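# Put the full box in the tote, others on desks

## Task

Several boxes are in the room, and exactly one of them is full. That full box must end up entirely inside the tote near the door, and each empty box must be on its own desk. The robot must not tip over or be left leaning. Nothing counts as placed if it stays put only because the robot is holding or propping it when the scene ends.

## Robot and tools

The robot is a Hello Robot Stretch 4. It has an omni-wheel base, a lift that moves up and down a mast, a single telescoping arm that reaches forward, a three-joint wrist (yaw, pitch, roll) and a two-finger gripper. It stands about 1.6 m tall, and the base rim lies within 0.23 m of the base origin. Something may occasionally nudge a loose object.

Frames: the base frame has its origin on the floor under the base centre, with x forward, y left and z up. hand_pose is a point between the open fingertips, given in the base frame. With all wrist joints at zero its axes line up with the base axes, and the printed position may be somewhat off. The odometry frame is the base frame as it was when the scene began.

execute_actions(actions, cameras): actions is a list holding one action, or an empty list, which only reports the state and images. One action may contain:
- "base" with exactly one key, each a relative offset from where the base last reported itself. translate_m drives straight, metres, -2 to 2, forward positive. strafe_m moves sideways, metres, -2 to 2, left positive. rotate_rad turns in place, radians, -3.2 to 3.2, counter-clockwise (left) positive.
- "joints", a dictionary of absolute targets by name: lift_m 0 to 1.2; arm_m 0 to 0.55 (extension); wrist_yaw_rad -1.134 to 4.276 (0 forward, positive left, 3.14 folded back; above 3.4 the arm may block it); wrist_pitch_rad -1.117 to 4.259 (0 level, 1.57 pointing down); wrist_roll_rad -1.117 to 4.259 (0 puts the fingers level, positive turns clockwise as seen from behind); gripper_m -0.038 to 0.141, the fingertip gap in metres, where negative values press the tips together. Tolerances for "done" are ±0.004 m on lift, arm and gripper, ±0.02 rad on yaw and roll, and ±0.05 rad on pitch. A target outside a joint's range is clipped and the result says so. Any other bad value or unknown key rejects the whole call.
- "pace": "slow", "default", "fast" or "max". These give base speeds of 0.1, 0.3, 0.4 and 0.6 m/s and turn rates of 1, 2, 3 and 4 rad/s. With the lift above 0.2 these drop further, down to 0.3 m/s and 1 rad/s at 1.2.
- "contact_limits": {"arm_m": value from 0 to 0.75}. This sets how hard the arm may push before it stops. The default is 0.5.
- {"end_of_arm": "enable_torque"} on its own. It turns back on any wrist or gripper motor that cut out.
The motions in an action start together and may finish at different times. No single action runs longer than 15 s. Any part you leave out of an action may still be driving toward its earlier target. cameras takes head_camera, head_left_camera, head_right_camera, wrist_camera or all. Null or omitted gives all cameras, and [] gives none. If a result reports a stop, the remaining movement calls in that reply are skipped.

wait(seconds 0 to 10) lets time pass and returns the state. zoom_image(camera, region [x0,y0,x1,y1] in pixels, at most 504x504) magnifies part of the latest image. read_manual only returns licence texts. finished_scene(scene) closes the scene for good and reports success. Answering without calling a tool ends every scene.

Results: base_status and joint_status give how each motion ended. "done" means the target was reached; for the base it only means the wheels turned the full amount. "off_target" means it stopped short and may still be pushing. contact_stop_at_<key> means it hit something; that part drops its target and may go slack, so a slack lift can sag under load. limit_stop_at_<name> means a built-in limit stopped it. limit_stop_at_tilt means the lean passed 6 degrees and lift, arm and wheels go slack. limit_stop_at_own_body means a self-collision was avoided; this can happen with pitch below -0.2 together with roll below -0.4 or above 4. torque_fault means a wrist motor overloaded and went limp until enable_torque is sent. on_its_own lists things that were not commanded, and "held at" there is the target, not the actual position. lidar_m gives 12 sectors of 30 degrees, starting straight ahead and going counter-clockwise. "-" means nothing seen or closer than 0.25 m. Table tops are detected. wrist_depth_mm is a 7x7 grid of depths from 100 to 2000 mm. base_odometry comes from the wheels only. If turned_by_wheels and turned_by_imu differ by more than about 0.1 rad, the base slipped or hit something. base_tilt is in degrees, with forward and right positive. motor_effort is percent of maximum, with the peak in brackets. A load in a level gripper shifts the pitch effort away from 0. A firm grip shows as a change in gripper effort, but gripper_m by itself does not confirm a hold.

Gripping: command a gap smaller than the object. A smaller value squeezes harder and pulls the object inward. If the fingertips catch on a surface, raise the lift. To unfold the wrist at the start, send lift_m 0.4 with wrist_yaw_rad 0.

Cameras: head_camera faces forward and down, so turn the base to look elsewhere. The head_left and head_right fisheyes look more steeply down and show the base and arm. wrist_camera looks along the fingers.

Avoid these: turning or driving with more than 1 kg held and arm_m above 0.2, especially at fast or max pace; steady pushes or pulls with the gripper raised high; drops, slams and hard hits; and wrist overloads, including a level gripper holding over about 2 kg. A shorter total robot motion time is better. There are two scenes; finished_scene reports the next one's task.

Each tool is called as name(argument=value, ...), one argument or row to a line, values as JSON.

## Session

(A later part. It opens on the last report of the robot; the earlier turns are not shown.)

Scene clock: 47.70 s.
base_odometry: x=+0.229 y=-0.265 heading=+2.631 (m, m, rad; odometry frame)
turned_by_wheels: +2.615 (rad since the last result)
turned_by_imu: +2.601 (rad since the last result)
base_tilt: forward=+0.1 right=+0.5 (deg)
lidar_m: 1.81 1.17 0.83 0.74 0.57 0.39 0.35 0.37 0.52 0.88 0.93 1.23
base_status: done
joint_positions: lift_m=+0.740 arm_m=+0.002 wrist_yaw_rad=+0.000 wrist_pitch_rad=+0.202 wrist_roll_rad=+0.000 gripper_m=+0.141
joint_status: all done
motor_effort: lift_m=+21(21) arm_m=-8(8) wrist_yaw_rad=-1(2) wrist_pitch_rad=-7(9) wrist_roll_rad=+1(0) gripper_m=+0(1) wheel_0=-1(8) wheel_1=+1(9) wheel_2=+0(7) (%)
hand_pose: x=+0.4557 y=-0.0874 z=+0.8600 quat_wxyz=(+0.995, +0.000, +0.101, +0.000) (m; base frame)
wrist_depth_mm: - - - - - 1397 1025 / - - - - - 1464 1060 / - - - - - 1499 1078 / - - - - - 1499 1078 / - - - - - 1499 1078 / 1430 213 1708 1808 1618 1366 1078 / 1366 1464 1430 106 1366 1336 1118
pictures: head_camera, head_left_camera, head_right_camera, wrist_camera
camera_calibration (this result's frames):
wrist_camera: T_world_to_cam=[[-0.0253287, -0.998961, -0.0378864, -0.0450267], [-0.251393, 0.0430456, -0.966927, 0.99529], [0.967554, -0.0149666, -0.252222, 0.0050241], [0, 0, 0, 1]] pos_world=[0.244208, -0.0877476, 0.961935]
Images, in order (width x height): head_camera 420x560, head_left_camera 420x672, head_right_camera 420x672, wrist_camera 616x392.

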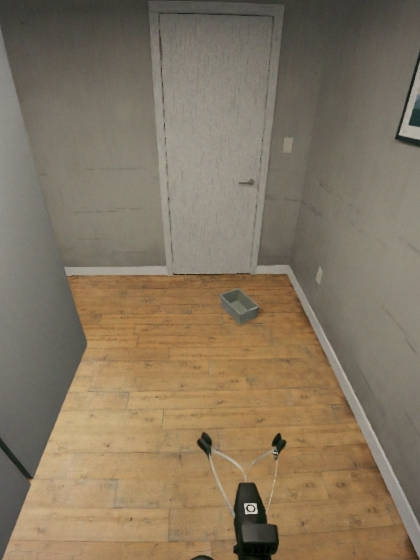

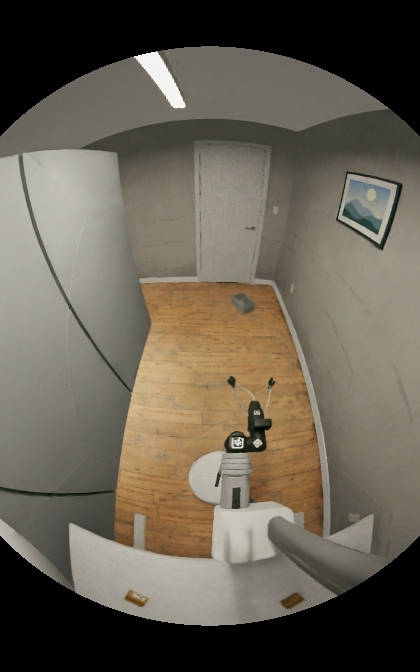

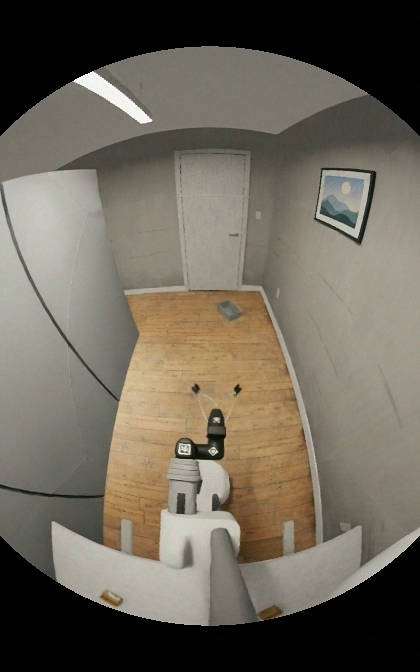

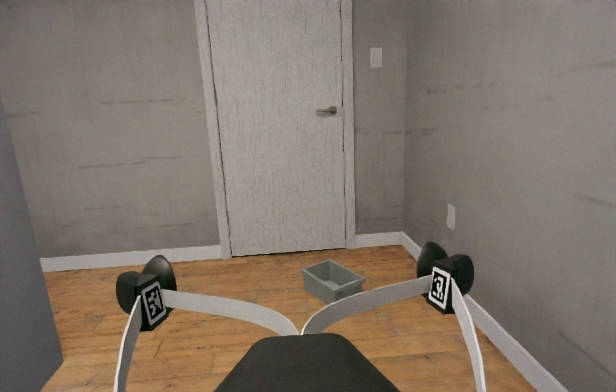

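execute_actions(
  actions=[
    {"base": {"rotate_rad": 0.17}, "joints": {"wrist_pitch_rad": 1.3}, "pace": "fast"},
  ],
  cameras=[],
)

execute_actions(
  actions=[
    {"base": {"translate_m": 2.0}, "pace": "max"},
  ],
  cameras=["head_left_camera"],
)

execute_actions(
  actions=[
    {"base": {"rotate_rad": 1.42}, "pace": "fast"},
  ],
)

Scene clock: 51.17 s.
base_odometry: x=+0.229 y=-0.265 heading=+2.800 (m, m, rad; odometry frame)
turned_by_wheels: +0.170 (rad since the last result)
turned_by_imu: +0.168 (rad since the last result)
base_tilt: forward=-0.1 right=+0.4 (deg)
lidar_m: 2.03 1.00 0.76 0.76 0.46 0.37 0.31 0.39 0.65 0.86 0.98 1.50
base_status: done
joint_positions: lift_m=+0.740 arm_m=+0.002 wrist_yaw_rad=+0.000 wrist_pitch_rad=+1.300 wrist_roll_rad=+0.000 gripper_m=+0.141
joint_status: all done
motor_effort: lift_m=+20(21) arm_m=-7(8) wrist_yaw_rad=+0(2) wrist_pitch_rad=-1(9) wrist_roll_rad=+1(1) gripper_m=-1(1) wheel_0=-1(8) wheel_1=+0(10) wheel_2=-1(8) (%)
hand_pose: x=+0.2501 y=-0.0874 z=+0.6400 quat_wxyz=(+0.796, +0.000, +0.605, +0.000) (m; base frame)
wrist_depth_mm: 991 1025 1008 1008 1025 1008 1025 / 960 960 976 976 991 976 991 / 931 917 931 917 946 946 946 / 891 891 904 904 917 904 917 / 866 866 878 878 878 878 878 / 831 214 654 842 831 831 854 / 798 809 609 106 831 820 820
pictures: none
No camera images: the call's "cameras" was empty. Leave "cameras" out to get every camera's image.

Scene clock: 57.23 s.
base_odometry: x=-1.656 y=+0.404 heading=+2.801 (m, m, rad; odometry frame)
turned_by_wheels: +0.000 (rad since the last result)
turned_by_imu: -0.001 (rad since the last result)
base_tilt: forward=-0.2 right=+0.5 (deg)
lidar_m: 0.53 0.63 0.99 0.90 0.62 0.88 2.83 1.47 0.56 0.46 0.70 0.56
base_status: done
joint_positions: lift_m=+0.740 arm_m=+0.002 wrist_yaw_rad=+0.000 wrist_pitch_rad=+1.301 wrist_roll_rad=+0.000 gripper_m=+0.141
joint_status: not commanded
motor_effort: lift_m=+19(21) arm_m=-8(8) wrist_yaw_rad=-1(0) wrist_pitch_rad=-2(2) wrist_roll_rad=+1(1) gripper_m=+0(1) wheel_0=+0(8) wheel_1=+0(9) wheel_2=+3(13) (%)
hand_pose: x=+0.2500 y=-0.0874 z=+0.6402 quat_wxyz=(+0.796, +0.000, +0.605, +0.000) (m; base frame)
wrist_depth_mm: 564 549 535 496 488 477 469 / 741 715 691 627 621 609 591 / 917 904 917 866 866 820 798 / 891 891 904 904 917 904 917 / 866 866 866 866 878 878 891 / 831 214 647 831 842 842 854 / 809 788 621 106 820 809 768
pictures: head_left_camera
Images, in order (width x height): head_left_camera 420x672.

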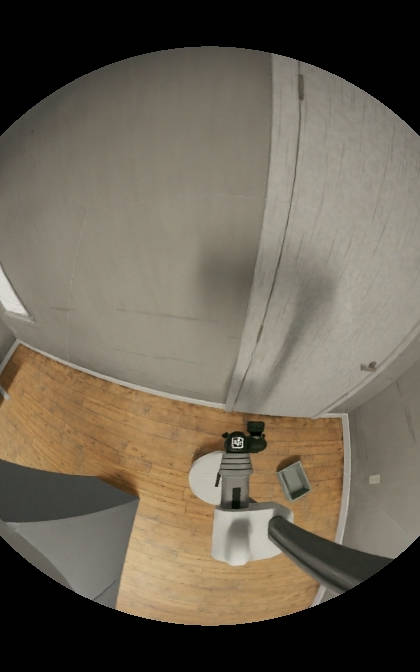

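Scene clock: 59.07 s.
base_odometry: x=-1.656 y=+0.404 heading=-2.063 (m, m, rad; odometry frame)
turned_by_wheels: +1.420 (rad since the last result)
turned_by_imu: +1.412 (rad since the last result)
base_tilt: forward=-0.1 right=+0.4 (deg)
lidar_m: 2.08 0.58 0.73 1.91 1.71 1.20 0.55 0.81 0.58 0.53 0.58 0.84
base_status: done
joint_positions: lift_m=+0.740 arm_m=+0.002 wrist_yaw_rad=+0.000 wrist_pitch_rad=+1.301 wrist_roll_rad=+0.000 gripper_m=+0.141
joint_status: not commanded
motor_effort: lift_m=+18(19) arm_m=-7(8) wrist_yaw_rad=+0(0) wrist_pitch_rad=-1(2) wrist_roll_rad=+0(0) gripper_m=+0(0) wheel_0=-3(8) wheel_1=-1(11) wheel_2=+0(8) (%)
hand_pose: x=+0.2501 y=-0.0874 z=+0.6402 quat_wxyz=(+0.796, +0.000, +0.605, +0.000) (m; base frame)
wrist_depth_mm: 723 1008 1008 1025 1025 917 661 / 707 960 960 976 960 917 668 / 723 917 931 946 931 931 683 / 866 904 904 891 917 904 691 / 866 866 866 854 878 878 707 / 820 213 647 842 842 831 723 / 809 798 615 105 831 820 715
pictures: head_camera, head_left_camera, head_right_camera, wrist_camera
camera_calibration (this result's frames):
wrist_camera: T_world_to_cam=[[-0.0452435, -0.998961, 0.0054698, -0.0813852], [-0.975379, 0.0429911, -0.216304, 0.4315], [0.215844, -0.0151215, -0.976311, 0.800057], [0, 0, 0, 1]] pos_world=[0.244506, -0.0877532, 0.874885]
Images, in order (width x height): head_camera 420x560, head_left_camera 420x672, head_right_camera 420x672, wrist_camera 616x392.

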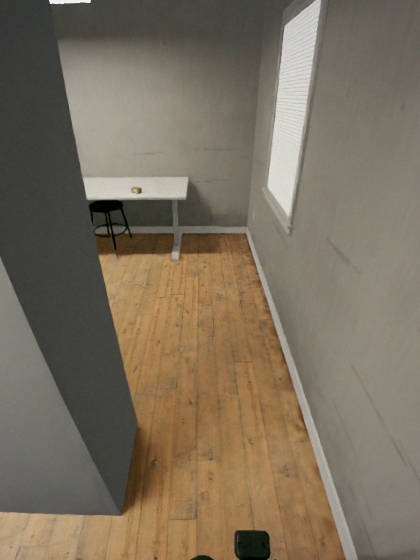

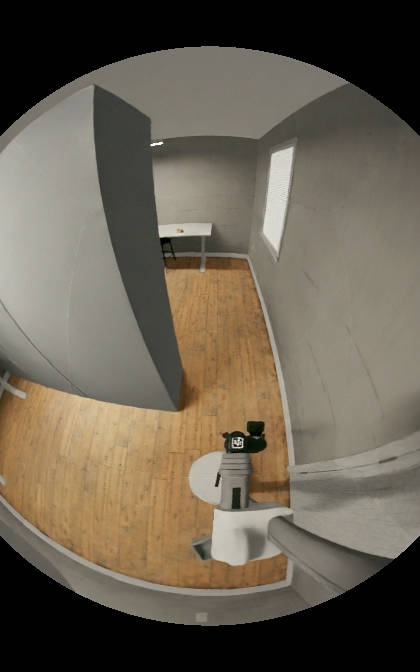

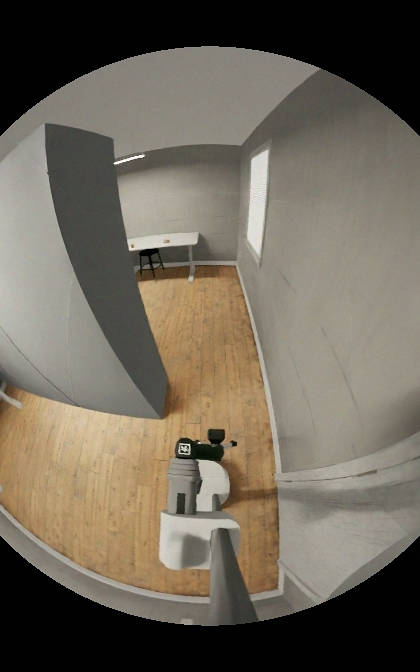

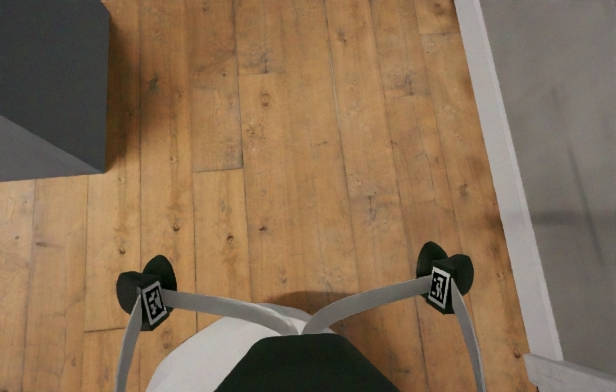

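execute_actions(
  actions=[
    {"base": {"translate_m": 1.75}, "joints": {"wrist_pitch_rad": 0.2}, "pace": "max"},
  ],
)

Scene clock: 65.10 s.
base_odometry: x=-2.483 y=-1.139 heading=-2.063 (m, m, rad; odometry frame)
turned_by_wheels: +0.000 (rad since the last result)
turned_by_imu: -0.002 (rad since the last result)
base_tilt: forward=+0.0 right=+0.5 (deg)
lidar_m: 1.06 1.06 1.38 2.34 1.05 0.81 2.21 0.82 0.53 0.48 0.51 0.69
base_status: done
joint_positions: lift_m=+0.740 arm_m=+0.002 wrist_yaw_rad=+0.000 wrist_pitch_rad=+0.202 wrist_roll_rad=+0.000 gripper_m=+0.141
joint_status: all done
motor_effort: lift_m=+18(18) arm_m=-8(7) wrist_yaw_rad=+0(0) wrist_pitch_rad=-7(16) wrist_roll_rad=+1(1) gripper_m=+0(0) wheel_0=+1(8) wheel_1=+0(5) wheel_2=+1(13) (%)
hand_pose: x=+0.4556 y=-0.0874 z=+0.8603 quat_wxyz=(+0.995, +0.000, +0.101, +0.000) (m; base frame)
wrist_depth_mm: 1430 1430 1464 1537 1430 820 585 / 1499 1499 1464 1537 1430 831 591 / 1537 1537 1537 1537 1464 842 603 / 1160 1138 1618 1708 1537 878 585 / 1618 1661 1708 1756 1576 842 627 / 1708 214 1661 1756 1336 788 627 / 1499 1430 1430 106 1336 878 647
pictures: head_camera, head_left_camera, head_right_camera, wrist_camera
camera_calibration (this result's frames):
wrist_camera: T_world_to_cam=[[-0.0254199, -0.998958, -0.037902, -0.0449913], [-0.251298, 0.0430822, -0.96695, 0.995459], [0.967576, -0.0150551, -0.252132, 0.00505703], [0, 0, 0, 1]] pos_world=[0.244121, -0.0877549, 0.962129]
Images, in order (width x height): head_camera 420x560, head_left_camera 420x672, head_right_camera 420x672, wrist_camera 616x392.

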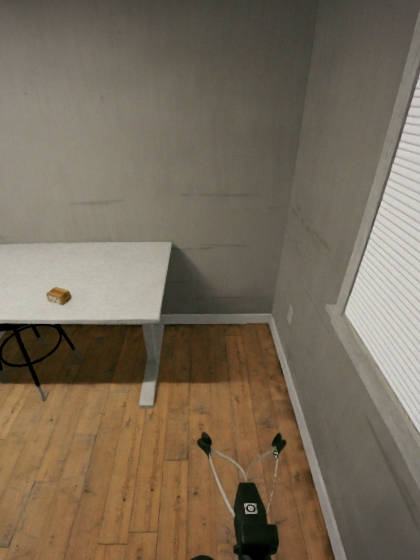

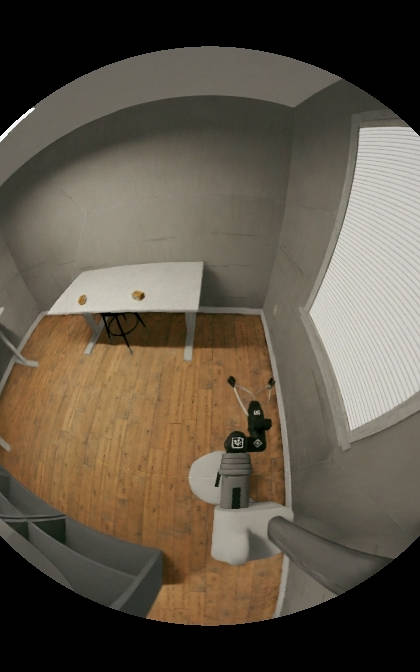

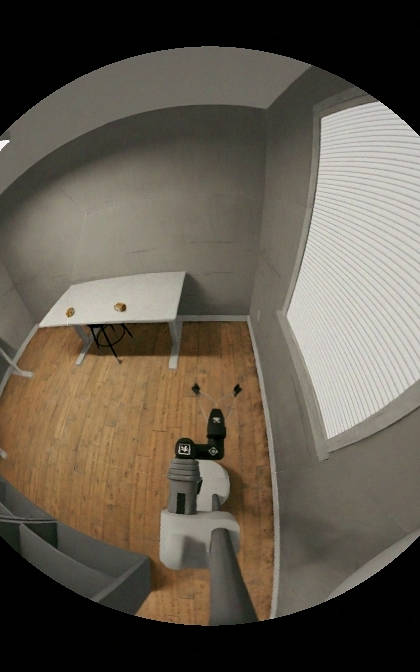

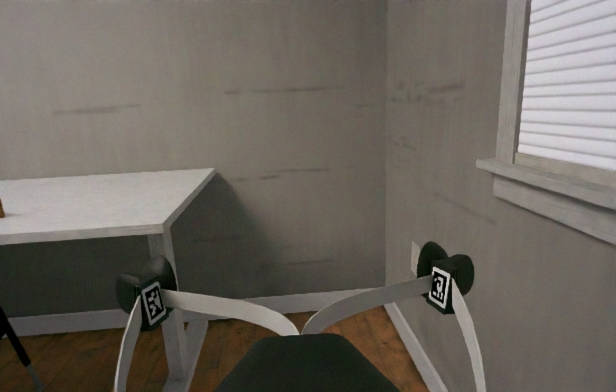

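zoom_image(
  camera="head_camera",
  region=[20, 270, 100, 330],
)

zoom_image(
  camera="head_left_camera",
  region=[0, 250, 220, 460],
)

Region (20, 270, 100, 330) of head_camera's 420x560 image, scaled by 6.300, with more detail than that image has; it fills the top 378 rows of this view, and the rest is white.

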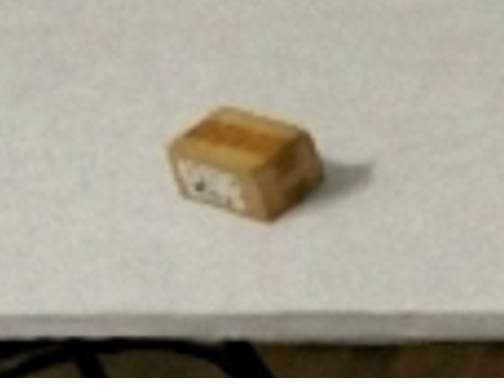

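Region (0, 250, 220, 460) of head_left_camera's 420x672 image, scaled by 2.291, with more detail than that image has; it fills the top 481 rows of this view, and the rest is white.

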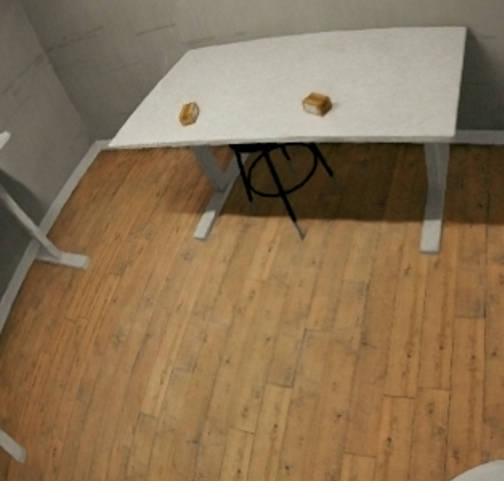

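execute_actions(
  actions=[
    {"base": {"rotate_rad": -0.385}, "joints": {"wrist_pitch_rad": 0.45, "lift_m": 0.76}, "pace": "fast"},
  ],
  cameras=[],
)

execute_actions(
  actions=[
    {"base": {"strafe_m": 1.2}, "joints": {"arm_m": 0.2}, "pace": "fast"},
  ],
)

Scene clock: 68.67 s.
base_odometry: x=-2.483 y=-1.139 heading=-2.447 (m, m, rad; odometry frame)
turned_by_wheels: -0.385 (rad since the last result)
turned_by_imu: -0.383 (rad since the last result)
base_tilt: forward=-0.1 right=+0.5 (deg)
lidar_m: 0.84 1.03 1.13 1.74 2.05 0.93 0.82 1.56 0.68 0.54 0.50 0.55
base_status: done
joint_positions: lift_m=+0.760 arm_m=+0.002 wrist_yaw_rad=+0.000 wrist_pitch_rad=+0.452 wrist_roll_rad=+0.000 gripper_m=+0.141
joint_status: all done
motor_effort: lift_m=+20(21) arm_m=-7(8) wrist_yaw_rad=+0(1) wrist_pitch_rad=-5(5) wrist_roll_rad=+1(1) gripper_m=+0(1) wheel_0=+2(7) wheel_1=+1(7) wheel_2=+1(9) (%)
hand_pose: x=+0.4325 y=-0.0875 z=+0.8121 quat_wxyz=(+0.975, +0.000, +0.224, +0.000) (m; base frame)
wrist_depth_mm: 1281 1366 1366 750 530 413 343 / 1308 1464 1464 768 549 427 353 / 1397 1537 1618 904 585 418 351 / 1499 1618 1808 991 640 459 368 / 1537 1618 1576 1098 676 469 399 / 1308 213 1205 1060 661 480 418 / 1138 1118 1118 106 732 535 424
pictures: none
No camera images: the call's "cameras" was empty. Leave "cameras" out to get every camera's image.

Scene clock: 72.90 s.
base_odometry: x=-1.715 y=-2.061 heading=-2.447 (m, m, rad; odometry frame)
turned_by_wheels: +0.000 (rad since the last result)
turned_by_imu: +0.002 (rad since the last result)
base_tilt: forward=-0.1 right=+0.4 (deg)
lidar_m: 0.55 0.55 0.60 1.30 1.26 1.35 1.17 1.17 1.27 1.64 1.57 0.74
base_status: done
joint_positions: lift_m=+0.760 arm_m=+0.199 wrist_yaw_rad=+0.000 wrist_pitch_rad=+0.452 wrist_roll_rad=+0.000 gripper_m=+0.141
joint_status: all done
motor_effort: lift_m=+20(21) arm_m=+8(6) wrist_yaw_rad=+0(1) wrist_pitch_rad=-6(6) wrist_roll_rad=+0(0) gripper_m=+0(0) wheel_0=+3(12) wheel_1=-2(9) wheel_2=+0(3) (%)
hand_pose: x=+0.6290 y=-0.0874 z=+0.8120 quat_wxyz=(+0.975, +0.000, +0.224, +0.000) (m; base frame)
wrist_depth_mm: 759 842 904 1008 1138 1308 1229 / 798 878 976 1060 1205 1397 1281 / 768 750 723 715 707 691 1255 / 539 530 525 424 508 500 504 / 418 415 407 402 397 430 1397 / 340 213 312 332 1008 1255 1255 / 287 285 290 106 1060 1078 1078
pictures: head_camera, head_left_camera, head_right_camera, wrist_camera
camera_calibration (this result's frames):
wrist_camera: T_world_to_cam=[[-0.033956, -0.99896, -0.0304243, -0.0431056], [-0.482473, 0.0430444, -0.874852, 1.06303], [0.875252, -0.0150275, -0.483433, 0.0710292], [0, 0, 0, 1]] pos_world=[0.449253, -0.087751, 0.963024]
Images, in order (width x height): head_camera 420x560, head_left_camera 420x672, head_right_camera 420x672, wrist_camera 616x392.

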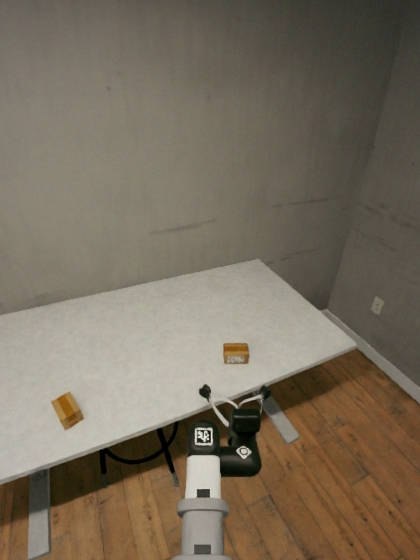

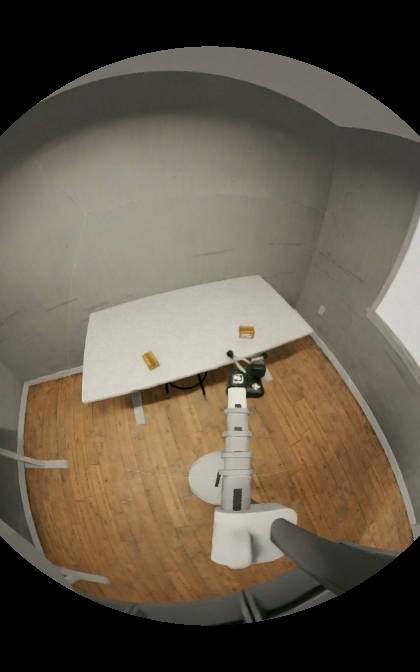

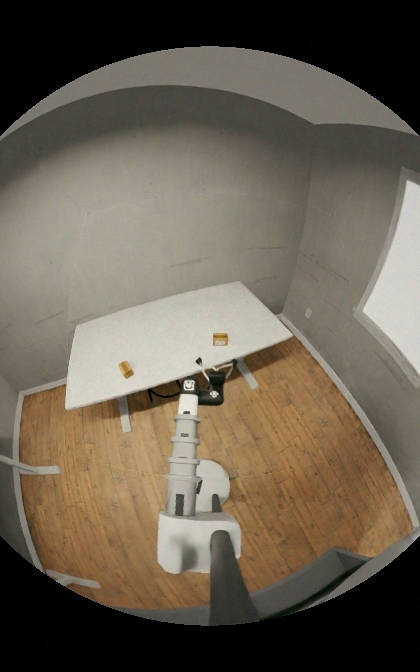

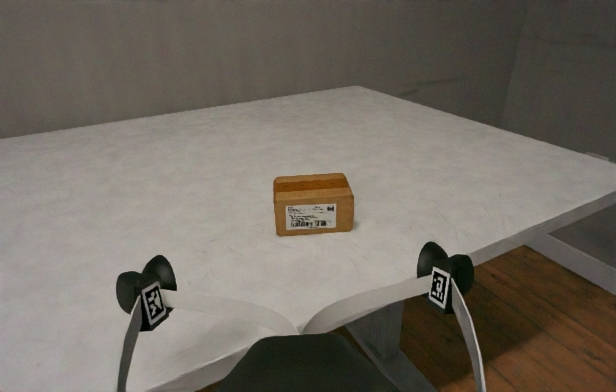

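execute_actions(
  actions=[
    {"base": {"rotate_rad": -0.025}, "joints": {"lift_m": 0.698, "arm_m": 0.30}},
  ],
  cameras=["wrist_camera"],
)

execute_actions(
  actions=[
    {"joints": {"arm_m": 0.403}, "contact_limits": {"arm_m": 0.2}},
  ],
  cameras=["wrist_camera"],
)

Scene clock: 74.73 s.
base_odometry: x=-1.715 y=-2.061 heading=-2.472 (m, m, rad; odometry frame)
turned_by_wheels: -0.025 (rad since the last result)
turned_by_imu: -0.025 (rad since the last result)
base_tilt: forward=+0.0 right=+0.3 (deg)
lidar_m: 0.56 0.54 0.59 1.31 1.27 1.35 1.20 1.17 1.26 1.63 1.56 0.79
base_status: done
joint_positions: lift_m=+0.698 arm_m=+0.299 wrist_yaw_rad=+0.000 wrist_pitch_rad=+0.452 wrist_roll_rad=+0.000 gripper_m=+0.141
joint_status: all done
motor_effort: lift_m=+15(20) arm_m=+8(7) wrist_yaw_rad=-1(0) wrist_pitch_rad=-5(6) wrist_roll_rad=+1(1) gripper_m=-1(1) wheel_0=+0(6) wheel_1=+2(0) wheel_2=+1(8) (%)
hand_pose: x=+0.7290 y=-0.0874 z=+0.7504 quat_wxyz=(+0.975, +0.000, +0.224, +0.000) (m; base frame)
wrist_depth_mm: 707 759 831 946 1078 1229 1182 / 723 798 854 878 866 1336 1229 / 569 559 554 535 525 512 504 / 404 397 368 300 377 370 368 / 310 307 304 298 296 293 1205 / 254 214 233 246 235 1118 1182 / 214 211 211 106 960 1008 1008
pictures: wrist_camera
camera_calibration (this result's frames):
wrist_camera: T_world_to_cam=[[-0.0339909, -0.998959, -0.0304213, -0.0415703], [-0.482549, 0.04306, -0.87481, 1.05739], [0.875209, -0.0150558, -0.48351, -0.0461781], [0, 0, 0, 1]] pos_world=[0.549246, -0.0877536, 0.901426]
Images, in order (width x height): wrist_camera 616x392.

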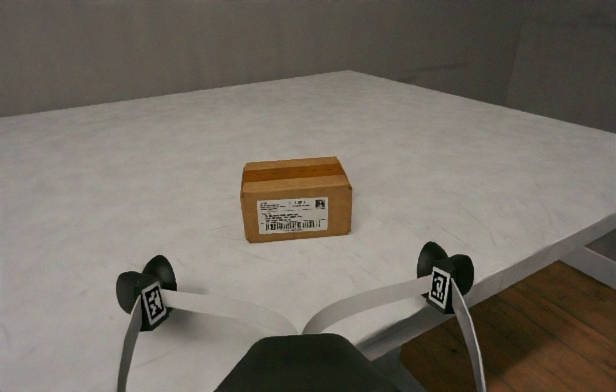

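Scene clock: 76.03 s.
base_odometry: x=-1.715 y=-2.061 heading=-2.472 (m, m, rad; odometry frame)
turned_by_wheels: +0.000 (rad since the last result)
turned_by_imu: +0.000 (rad since the last result)
base_tilt: forward=-0.1 right=+0.4 (deg)
lidar_m: 0.57 0.54 0.59 1.31 1.26 1.39 1.20 1.17 1.27 1.62 1.56 0.76
base_status: not commanded
joint_positions: lift_m=+0.698 arm_m=+0.402 wrist_yaw_rad=+0.000 wrist_pitch_rad=+0.452 wrist_roll_rad=+0.000 gripper_m=+0.141
joint_status: all done
motor_effort: lift_m=+16(16) arm_m=+8(7) wrist_yaw_rad=-1(0) wrist_pitch_rad=-6(6) wrist_roll_rad=+0(1) gripper_m=+0(0) wheel_0=+0(0) wheel_1=+2(2) wheel_2=+1(1) (%)
contact_limits: arm_m 0.2
hand_pose: x=+0.8320 y=-0.0874 z=+0.7504 quat_wxyz=(+0.975, +0.000, +0.224, +0.000) (m; base frame)
wrist_depth_mm: 627 676 759 854 960 1118 1138 / 654 732 798 854 960 1229 1205 / 569 559 549 535 521 512 504 / 404 397 389 387 377 370 364 / 312 307 278 217 283 293 289 / 254 214 204 207 226 232 239 / 213 211 211 106 206 204 204
pictures: wrist_camera
camera_calibration (this result's frames):
wrist_camera: T_world_to_cam=[[-0.0340099, -0.998958, -0.0304228, -0.0380577], [-0.482509, 0.0430698, -0.874831, 1.10708], [0.87523, -0.0150737, -0.483471, -0.136356], [0, 0, 0, 1]] pos_world=[0.652226, -0.0877552, 0.901429]
Images, in order (width x height): wrist_camera 616x392.

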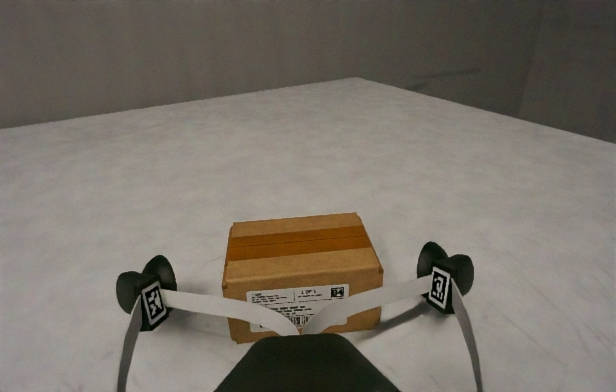

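execute_actions(
  actions=[
    {"joints": {"gripper_m": 0.03, "arm_m": 0.408}},
  ],
  cameras=[],
)

execute_actions(
  actions=[
    {"joints": {"lift_m": 0.725}, "pace": "slow"},
  ],
  cameras=["wrist_camera"],
)

Scene clock: 78.43 s.
base_odometry: x=-1.715 y=-2.061 heading=-2.472 (m, m, rad; odometry frame)
turned_by_wheels: +0.000 (rad since the last result)
turned_by_imu: +0.000 (rad since the last result)
base_tilt: forward=-0.1 right=+0.4 (deg)
lidar_m: 0.58 0.54 0.59 1.29 1.25 1.35 1.19 1.16 1.27 1.61 1.58 0.73
base_status: not commanded
joint_positions: lift_m=+0.698 arm_m=+0.407 wrist_yaw_rad=+0.000 wrist_pitch_rad=+0.452 wrist_roll_rad=+0.000 gripper_m=+0.030
joint_status: all done
motor_effort: lift_m=+16(16) arm_m=+8(11) wrist_yaw_rad=+0(0) wrist_pitch_rad=-6(6) wrist_roll_rad=+1(0) gripper_m=-21(19) wheel_0=+0(0) wheel_1=+2(2) wheel_2=+1(1) (%)
hand_pose: x=+0.8370 y=-0.0874 z=+0.7504 quat_wxyz=(+0.975, +0.000, +0.224, +0.000) (m; base frame)
wrist_depth_mm: 621 683 750 842 960 1098 1160 / 647 715 778 854 946 1205 1205 / 569 559 544 535 521 512 500 / 402 399 392 384 377 370 366 / 312 307 216 204 282 291 291 / 254 183 183 184 186 226 240 / 213 205 204 106 206 204 203
pictures: none
No camera images: the call's "cameras" was empty. Leave "cameras" out to get every camera's image.

Scene clock: 79.47 s.
base_odometry: x=-1.715 y=-2.061 heading=-2.472 (m, m, rad; odometry frame)
turned_by_wheels: +0.000 (rad since the last result)
turned_by_imu: +0.000 (rad since the last result)
base_tilt: forward=-0.1 right=+0.5 (deg)
lidar_m: 0.59 0.55 0.61 1.28 1.22 1.32 1.18 1.16 1.27 1.61 1.58 0.75
base_status: not commanded
joint_positions: lift_m=+0.725 arm_m=+0.407 wrist_yaw_rad=+0.000 wrist_pitch_rad=+0.452 wrist_roll_rad=+0.000 gripper_m=+0.030
joint_status: all done
motor_effort: lift_m=+21(20) arm_m=+8(8) wrist_yaw_rad=+0(0) wrist_pitch_rad=-6(6) wrist_roll_rad=+1(1) gripper_m=-21(21) wheel_0=+0(0) wheel_1=+2(2) wheel_2=+0(1) (%)
hand_pose: x=+0.8370 y=-0.0874 z=+0.7769 quat_wxyz=(+0.975, +0.000, +0.224, +0.000) (m; base frame)
wrist_depth_mm: 621 676 750 842 960 1098 1160 / 654 723 788 878 1008 1229 1229 / 654 640 627 609 603 580 1205 / 462 459 449 439 433 427 421 / 355 353 215 204 322 334 330 / 290 182 183 184 186 258 273 / 245 235 234 106 236 234 234
pictures: wrist_camera
camera_calibration (this result's frames):
wrist_camera: T_world_to_cam=[[-0.0340579, -0.998957, -0.0304199, -0.0370559], [-0.482584, 0.0430917, -0.874789, 1.13269], [0.875187, -0.0151134, -0.483548, -0.12783], [0, 0, 0, 1]] pos_world=[0.657232, -0.0877588, 0.927928]
Images, in order (width x height): wrist_camera 616x392.

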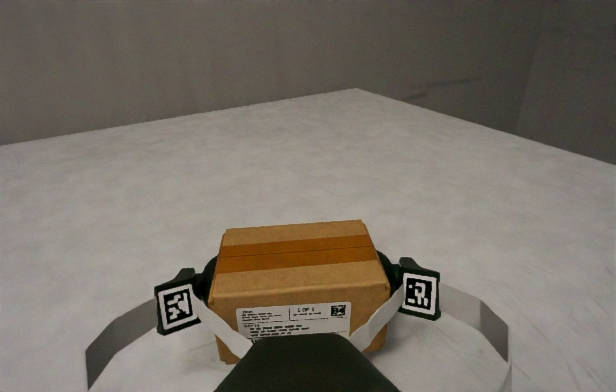

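execute_actions(
  actions=[
    {"joints": {"lift_m": 0.699}, "pace": "slow"},
  ],
  cameras=[],
)

execute_actions(
  actions=[
    {"joints": {"gripper_m": 0.141}},
  ],
  cameras=[],
)

execute_actions(
  actions=[
    {"joints": {"arm_m": 0.15, "lift_m": 0.74}, "pace": "fast"},
  ],
  cameras=["head_camera", "wrist_camera"],
)

zoom_image(
  camera="head_camera",
  region=[20, 380, 110, 450],
)

Scene clock: 81.10 s.
base_odometry: x=-1.715 y=-2.061 heading=-2.472 (m, m, rad; odometry frame)
turned_by_wheels: +0.000 (rad since the last result)
turned_by_imu: +0.000 (rad since the last result)
base_tilt: forward=+0.0 right=+0.4 (deg)
lidar_m: 0.55 0.54 0.58 1.31 1.27 1.39 1.19 1.16 1.27 1.60 1.57 0.76
base_status: not commanded
joint_positions: lift_m=+0.699 arm_m=+0.407 wrist_yaw_rad=+0.000 wrist_pitch_rad=+0.452 wrist_roll_rad=+0.000 gripper_m=+0.030
joint_status: all done
motor_effort: lift_m=+15(18) arm_m=+8(8) wrist_yaw_rad=-1(0) wrist_pitch_rad=-6(6) wrist_roll_rad=+1(1) gripper_m=-20(21) wheel_0=+0(1) wheel_1=+2(2) wheel_2=+1(1) (%)
hand_pose: x=+0.8370 y=-0.0874 z=+0.7514 quat_wxyz=(+0.975, +0.000, +0.224, +0.000) (m; base frame)
wrist_depth_mm: 615 683 768 842 960 1098 1160 / 647 723 788 854 946 1205 1182 / 574 564 554 539 521 517 504 / 407 399 392 387 379 373 368 / 312 310 215 204 283 294 290 / 255 183 183 184 186 227 240 / 216 206 205 106 207 205 204
pictures: none
No camera images: the call's "cameras" was empty. Leave "cameras" out to get every camera's image.

Scene clock: 83.20 s.
base_odometry: x=-1.715 y=-2.061 heading=-2.472 (m, m, rad; odometry frame)
turned_by_wheels: +0.000 (rad since the last result)
turned_by_imu: +0.000 (rad since the last result)
base_tilt: forward=-0.1 right=+0.4 (deg)
lidar_m: 0.58 0.55 0.61 1.32 1.26 1.34 1.21 1.16 1.27 1.63 1.57 0.75
base_status: not commanded
joint_positions: lift_m=+0.699 arm_m=+0.407 wrist_yaw_rad=+0.000 wrist_pitch_rad=+0.452 wrist_roll_rad=+0.000 gripper_m=+0.141
joint_status: all done
motor_effort: lift_m=+16(15) arm_m=+8(8) wrist_yaw_rad=+0(0) wrist_pitch_rad=-6(6) wrist_roll_rad=+1(0) gripper_m=-1(22) wheel_0=+0(0) wheel_1=+2(2) wheel_2=+1(1) (%)
hand_pose: x=+0.8370 y=-0.0874 z=+0.7514 quat_wxyz=(+0.975, +0.000, +0.224, +0.000) (m; base frame)
wrist_depth_mm: 627 683 759 854 960 1098 1138 / 654 707 778 866 946 1182 1182 / 580 564 549 535 525 517 504 / 404 399 392 387 379 373 370 / 314 309 282 219 286 294 290 / 255 213 196 200 219 234 240 / 216 212 212 106 207 206 204
pictures: none
No camera images: the call's "cameras" was empty. Leave "cameras" out to get every camera's image.

Scene clock: 84.80 s.
base_odometry: x=-1.715 y=-2.061 heading=-2.472 (m, m, rad; odometry frame)
turned_by_wheels: +0.000 (rad since the last result)
turned_by_imu: +0.000 (rad since the last result)
base_tilt: forward=-0.1 right=+0.4 (deg)
lidar_m: 0.58 0.56 0.60 1.31 1.25 1.38 1.20 1.16 1.27 1.62 1.58 0.78
base_status: not commanded
joint_positions: lift_m=+0.740 arm_m=+0.151 wrist_yaw_rad=+0.000 wrist_pitch_rad=+0.452 wrist_roll_rad=+0.000 gripper_m=+0.141
joint_status: all done
motor_effort: lift_m=+21(22) arm_m=-8(8) wrist_yaw_rad=+0(1) wrist_pitch_rad=-7(6) wrist_roll_rad=+1(1) gripper_m=+0(0) wheel_0=+1(0) wheel_1=+2(2) wheel_2=+1(1) (%)
hand_pose: x=+0.5818 y=-0.0875 z=+0.7919 quat_wxyz=(+0.975, +0.000, +0.224, +0.000) (m; base frame)
wrist_depth_mm: 798 878 946 1098 1229 1397 1255 / 842 917 976 1060 1255 1464 1281 / 707 683 668 654 640 627 1182 / 492 496 480 452 469 496 1336 / 384 379 375 384 430 1537 1430 / 312 213 330 1229 1098 1229 1255 / 277 809 1098 106 1060 1078 1060
pictures: head_camera, wrist_camera
camera_calibration (this result's frames):
wrist_camera: T_world_to_cam=[[-0.0342595, -0.99895, -0.0304162, -0.0452268], [-0.482668, 0.0431875, -0.874738, 1.02269], [0.875133, -0.0152871, -0.48364, 0.102841], [0, 0, 0, 1]] pos_world=[0.402071, -0.0877747, 0.94295]
Images, in order (width x height): head_camera 420x560, wrist_camera 616x392.

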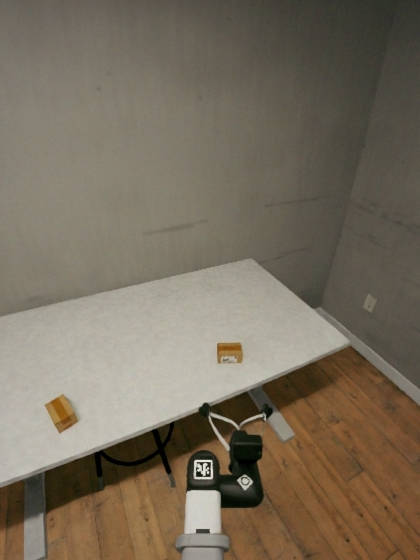

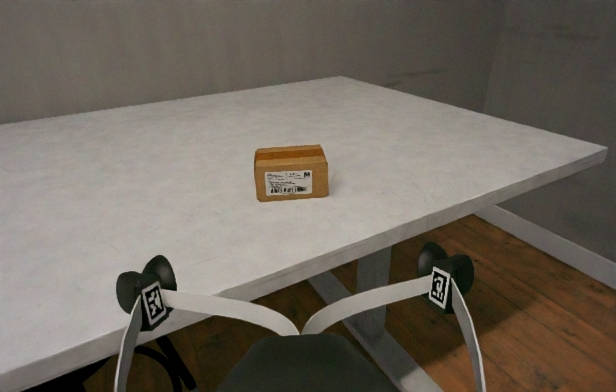

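Region (20, 380, 110, 450) of head_camera's 420x560 image, scaled by 5.600, with more detail than that image has.

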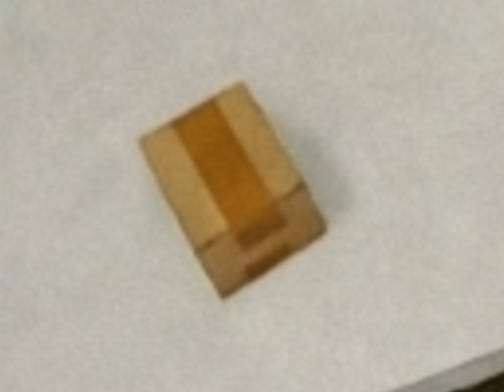

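execute_actions(
  actions=[
    {"base": {"rotate_rad": 0.755}, "joints": {"lift_m": 0.70, "gripper_m": 0.12}},
  ],
)

Scene clock: 88.47 s.
base_odometry: x=-1.715 y=-2.061 heading=-1.717 (m, m, rad; odometry frame)
turned_by_wheels: +0.755 (rad since the last result)
turned_by_imu: +0.751 (rad since the last result)
base_tilt: forward=+0.0 right=+0.4 (deg)
lidar_m: 0.58 0.69 1.27 1.24 1.34 1.14 1.18 1.84 1.57 1.08 0.63 0.54
base_status: done
joint_positions: lift_m=+0.700 arm_m=+0.151 wrist_yaw_rad=+0.000 wrist_pitch_rad=+0.452 wrist_roll_rad=+0.000 gripper_m=+0.120
joint_status: all done
motor_effort: lift_m=+16(20) arm_m=-8(8) wrist_yaw_rad=-1(1) wrist_pitch_rad=-6(7) wrist_roll_rad=+1(1) gripper_m=+0(2) wheel_0=-3(8) wheel_1=+1(6) wheel_2=+0(9) (%)
hand_pose: x=+0.5818 y=-0.0874 z=+0.7524 quat_wxyz=(+0.975, +0.000, +0.224, +0.000) (m; base frame)
wrist_depth_mm: 1098 1025 960 904 854 820 768 / 1182 1098 931 891 854 831 798 / 580 569 554 544 530 517 504 / 413 404 394 325 382 377 370 / 319 314 309 303 301 296 294 / 1205 287 262 250 231 243 243 / 1060 1042 960 106 960 226 217
pictures: head_camera, head_left_camera, head_right_camera, wrist_camera
camera_calibration (this result's frames):
wrist_camera: T_world_to_cam=[[-0.0339393, -0.998961, -0.0304172, -0.0465326], [-0.482657, 0.0430333, -0.874751, 0.988094], [0.875151, -0.0150074, -0.483616, 0.0836902], [0, 0, 0, 1]] pos_world=[0.40209, -0.0877492, 0.903395]
Images, in order (width x height): head_camera 420x560, head_left_camera 420x672, head_right_camera 420x672, wrist_camera 616x392.

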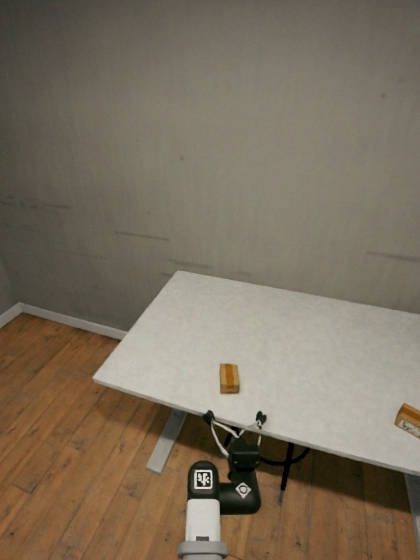

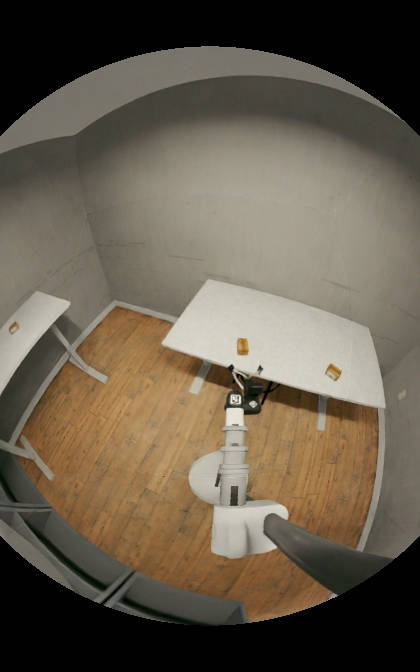

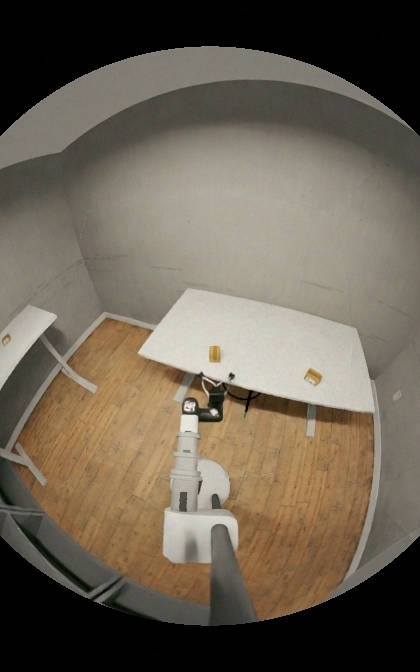

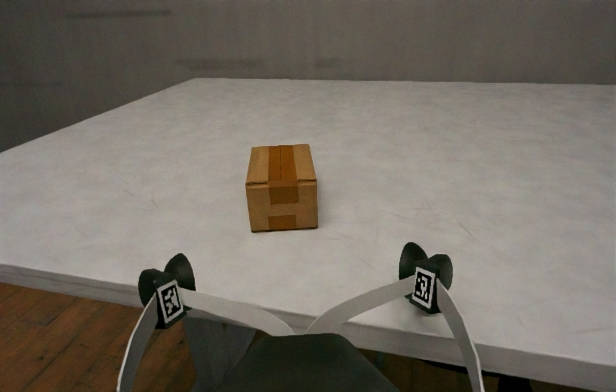

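execute_actions(
  actions=[
    {"base": {"rotate_rad": 0.013}, "joints": {"arm_m": 0.292, "lift_m": 0.698}, "contact_limits": {"arm_m": 0.2}},
  ],
  cameras=["wrist_camera"],
)

Scene clock: 90.73 s.
base_odometry: x=-1.715 y=-2.061 heading=-1.704 (m, m, rad; odometry frame)
turned_by_wheels: +0.013 (rad since the last result)
turned_by_imu: +0.013 (rad since the last result)
base_tilt: forward=-0.1 right=+0.4 (deg)
lidar_m: 0.60 0.66 1.27 1.25 1.33 1.17 1.20 1.82 1.59 1.01 0.64 0.53
base_status: done
joint_positions: lift_m=+0.698 arm_m=+0.291 wrist_yaw_rad=+0.000 wrist_pitch_rad=+0.452 wrist_roll_rad=+0.000 gripper_m=+0.120
joint_status: all done
motor_effort: lift_m=+16(18) arm_m=+8(3) wrist_yaw_rad=+0(1) wrist_pitch_rad=-6(7) wrist_roll_rad=+1(1) gripper_m=+0(2) wheel_0=-1(6) wheel_1=+1(3) wheel_2=+1(1) (%)
contact_limits: arm_m 0.2
hand_pose: x=+0.7210 y=-0.0874 z=+0.7504 quat_wxyz=(+0.975, +0.000, +0.224, +0.000) (m; base frame)
wrist_depth_mm: 946 904 831 798 741 699 668 / 1042 976 854 820 768 741 707 / 1078 554 544 539 521 512 500 / 404 399 389 384 379 373 366 / 312 307 303 217 296 293 290 / 254 235 202 185 227 240 239 / 214 209 211 106 207 199 204
pictures: wrist_camera
camera_calibration (this result's frames):
wrist_camera: T_world_to_cam=[[-0.0339968, -0.998959, -0.0304237, -0.0418384], [-0.48249, 0.0430639, -0.874842, 1.05351], [0.875241, -0.0150627, -0.483452, -0.0392459], [0, 0, 0, 1]] pos_world=[0.541236, -0.0877542, 0.90141]
Images, in order (width x height): wrist_camera 616x392.

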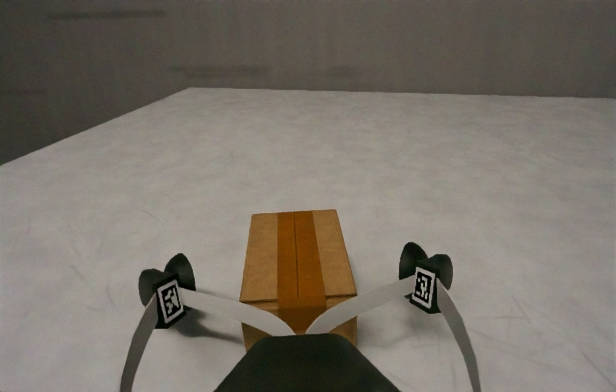

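execute_actions(
  actions=[
    {"joints": {"gripper_m": 0.005}},
  ],
  cameras=["wrist_camera"],
)

execute_actions(
  actions=[
    {"joints": {"lift_m": 0.725}, "pace": "slow"},
  ],
  cameras=["wrist_camera"],
)

Scene clock: 93.00 s.
base_odometry: x=-1.715 y=-2.061 heading=-1.704 (m, m, rad; odometry frame)
turned_by_wheels: +0.000 (rad since the last result)
turned_by_imu: +0.000 (rad since the last result)
base_tilt: forward=+0.0 right=+0.5 (deg)
lidar_m: 0.56 0.68 1.26 1.27 1.34 1.20 1.17 1.81 1.54 1.06 0.64 0.55
base_status: not commanded
joint_positions: lift_m=+0.698 arm_m=+0.291 wrist_yaw_rad=+0.000 wrist_pitch_rad=+0.452 wrist_roll_rad=+0.000 gripper_m=+0.005
joint_status: all done
motor_effort: lift_m=+16(16) arm_m=+8(8) wrist_yaw_rad=+0(0) wrist_pitch_rad=-6(6) wrist_roll_rad=+0(1) gripper_m=-19(20) wheel_0=-1(1) wheel_1=+1(0) wheel_2=+0(0) (%)
hand_pose: x=+0.7210 y=-0.0874 z=+0.7504 quat_wxyz=(+0.975, +0.000, +0.224, +0.000) (m; base frame)
wrist_depth_mm: 960 891 842 798 741 699 668 / 1042 946 866 809 768 732 699 / 1098 559 544 535 521 508 504 / 404 397 392 384 377 370 366 / 312 307 291 206 297 291 289 / 253 250 181 172 187 232 239 / 214 200 211 106 206 200 203
pictures: wrist_camera
camera_calibration (this result's frames):
wrist_camera: T_world_to_cam=[[-0.0340005, -0.998959, -0.0304191, -0.0418407], [-0.482608, 0.0430637, -0.874777, 1.05351], [0.875177, -0.0150624, -0.483569, -0.0391131], [0, 0, 0, 1]] pos_world=[0.541239, -0.0877542, 0.901399]
Images, in order (width x height): wrist_camera 616x392.

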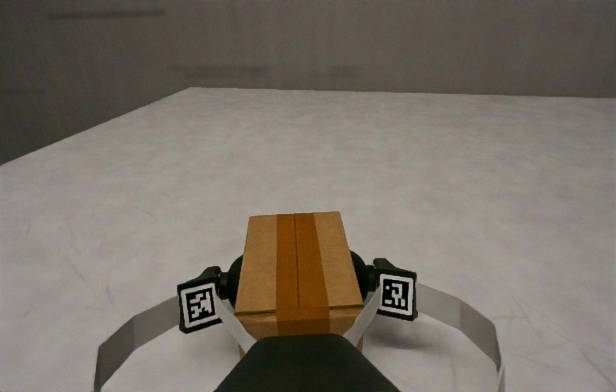

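Scene clock: 94.03 s.
base_odometry: x=-1.715 y=-2.061 heading=-1.704 (m, m, rad; odometry frame)
turned_by_wheels: +0.000 (rad since the last result)
turned_by_imu: +0.000 (rad since the last result)
base_tilt: forward=+0.0 right=+0.4 (deg)
lidar_m: 0.55 0.69 1.25 1.27 1.33 1.17 1.18 1.81 1.57 1.03 0.62 0.54
base_status: not commanded
joint_positions: lift_m=+0.725 arm_m=+0.291 wrist_yaw_rad=+0.000 wrist_pitch_rad=+0.452 wrist_roll_rad=+0.000 gripper_m=+0.005
joint_status: all done
motor_effort: lift_m=+21(21) arm_m=+7(8) wrist_yaw_rad=+0(1) wrist_pitch_rad=-6(6) wrist_roll_rad=+1(0) gripper_m=-21(20) wheel_0=+0(1) wheel_1=+0(0) wheel_2=+0(0) (%)
hand_pose: x=+0.7210 y=-0.0874 z=+0.7769 quat_wxyz=(+0.975, +0.000, +0.224, +0.000) (m; base frame)
wrist_depth_mm: 960 891 842 788 732 707 661 / 1025 960 891 831 788 750 715 / 1138 640 627 615 597 580 574 / 462 452 449 439 430 424 421 / 355 353 334 206 340 334 332 / 291 287 181 172 187 265 273 / 245 229 241 106 236 229 233
pictures: wrist_camera
camera_calibration (this result's frames):
wrist_camera: T_world_to_cam=[[-0.0340031, -0.998959, -0.0304162, -0.0410352], [-0.48268, 0.0430637, -0.874737, 1.07671], [0.875136, -0.0150624, -0.483642, -0.0262039], [0, 0, 0, 1]] pos_world=[0.541243, -0.0877542, 0.927916]
Images, in order (width x height): wrist_camera 616x392.

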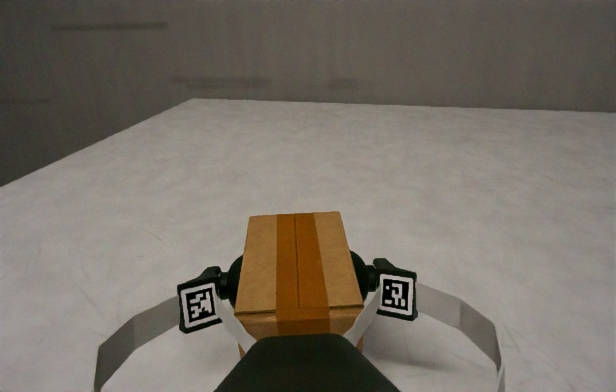

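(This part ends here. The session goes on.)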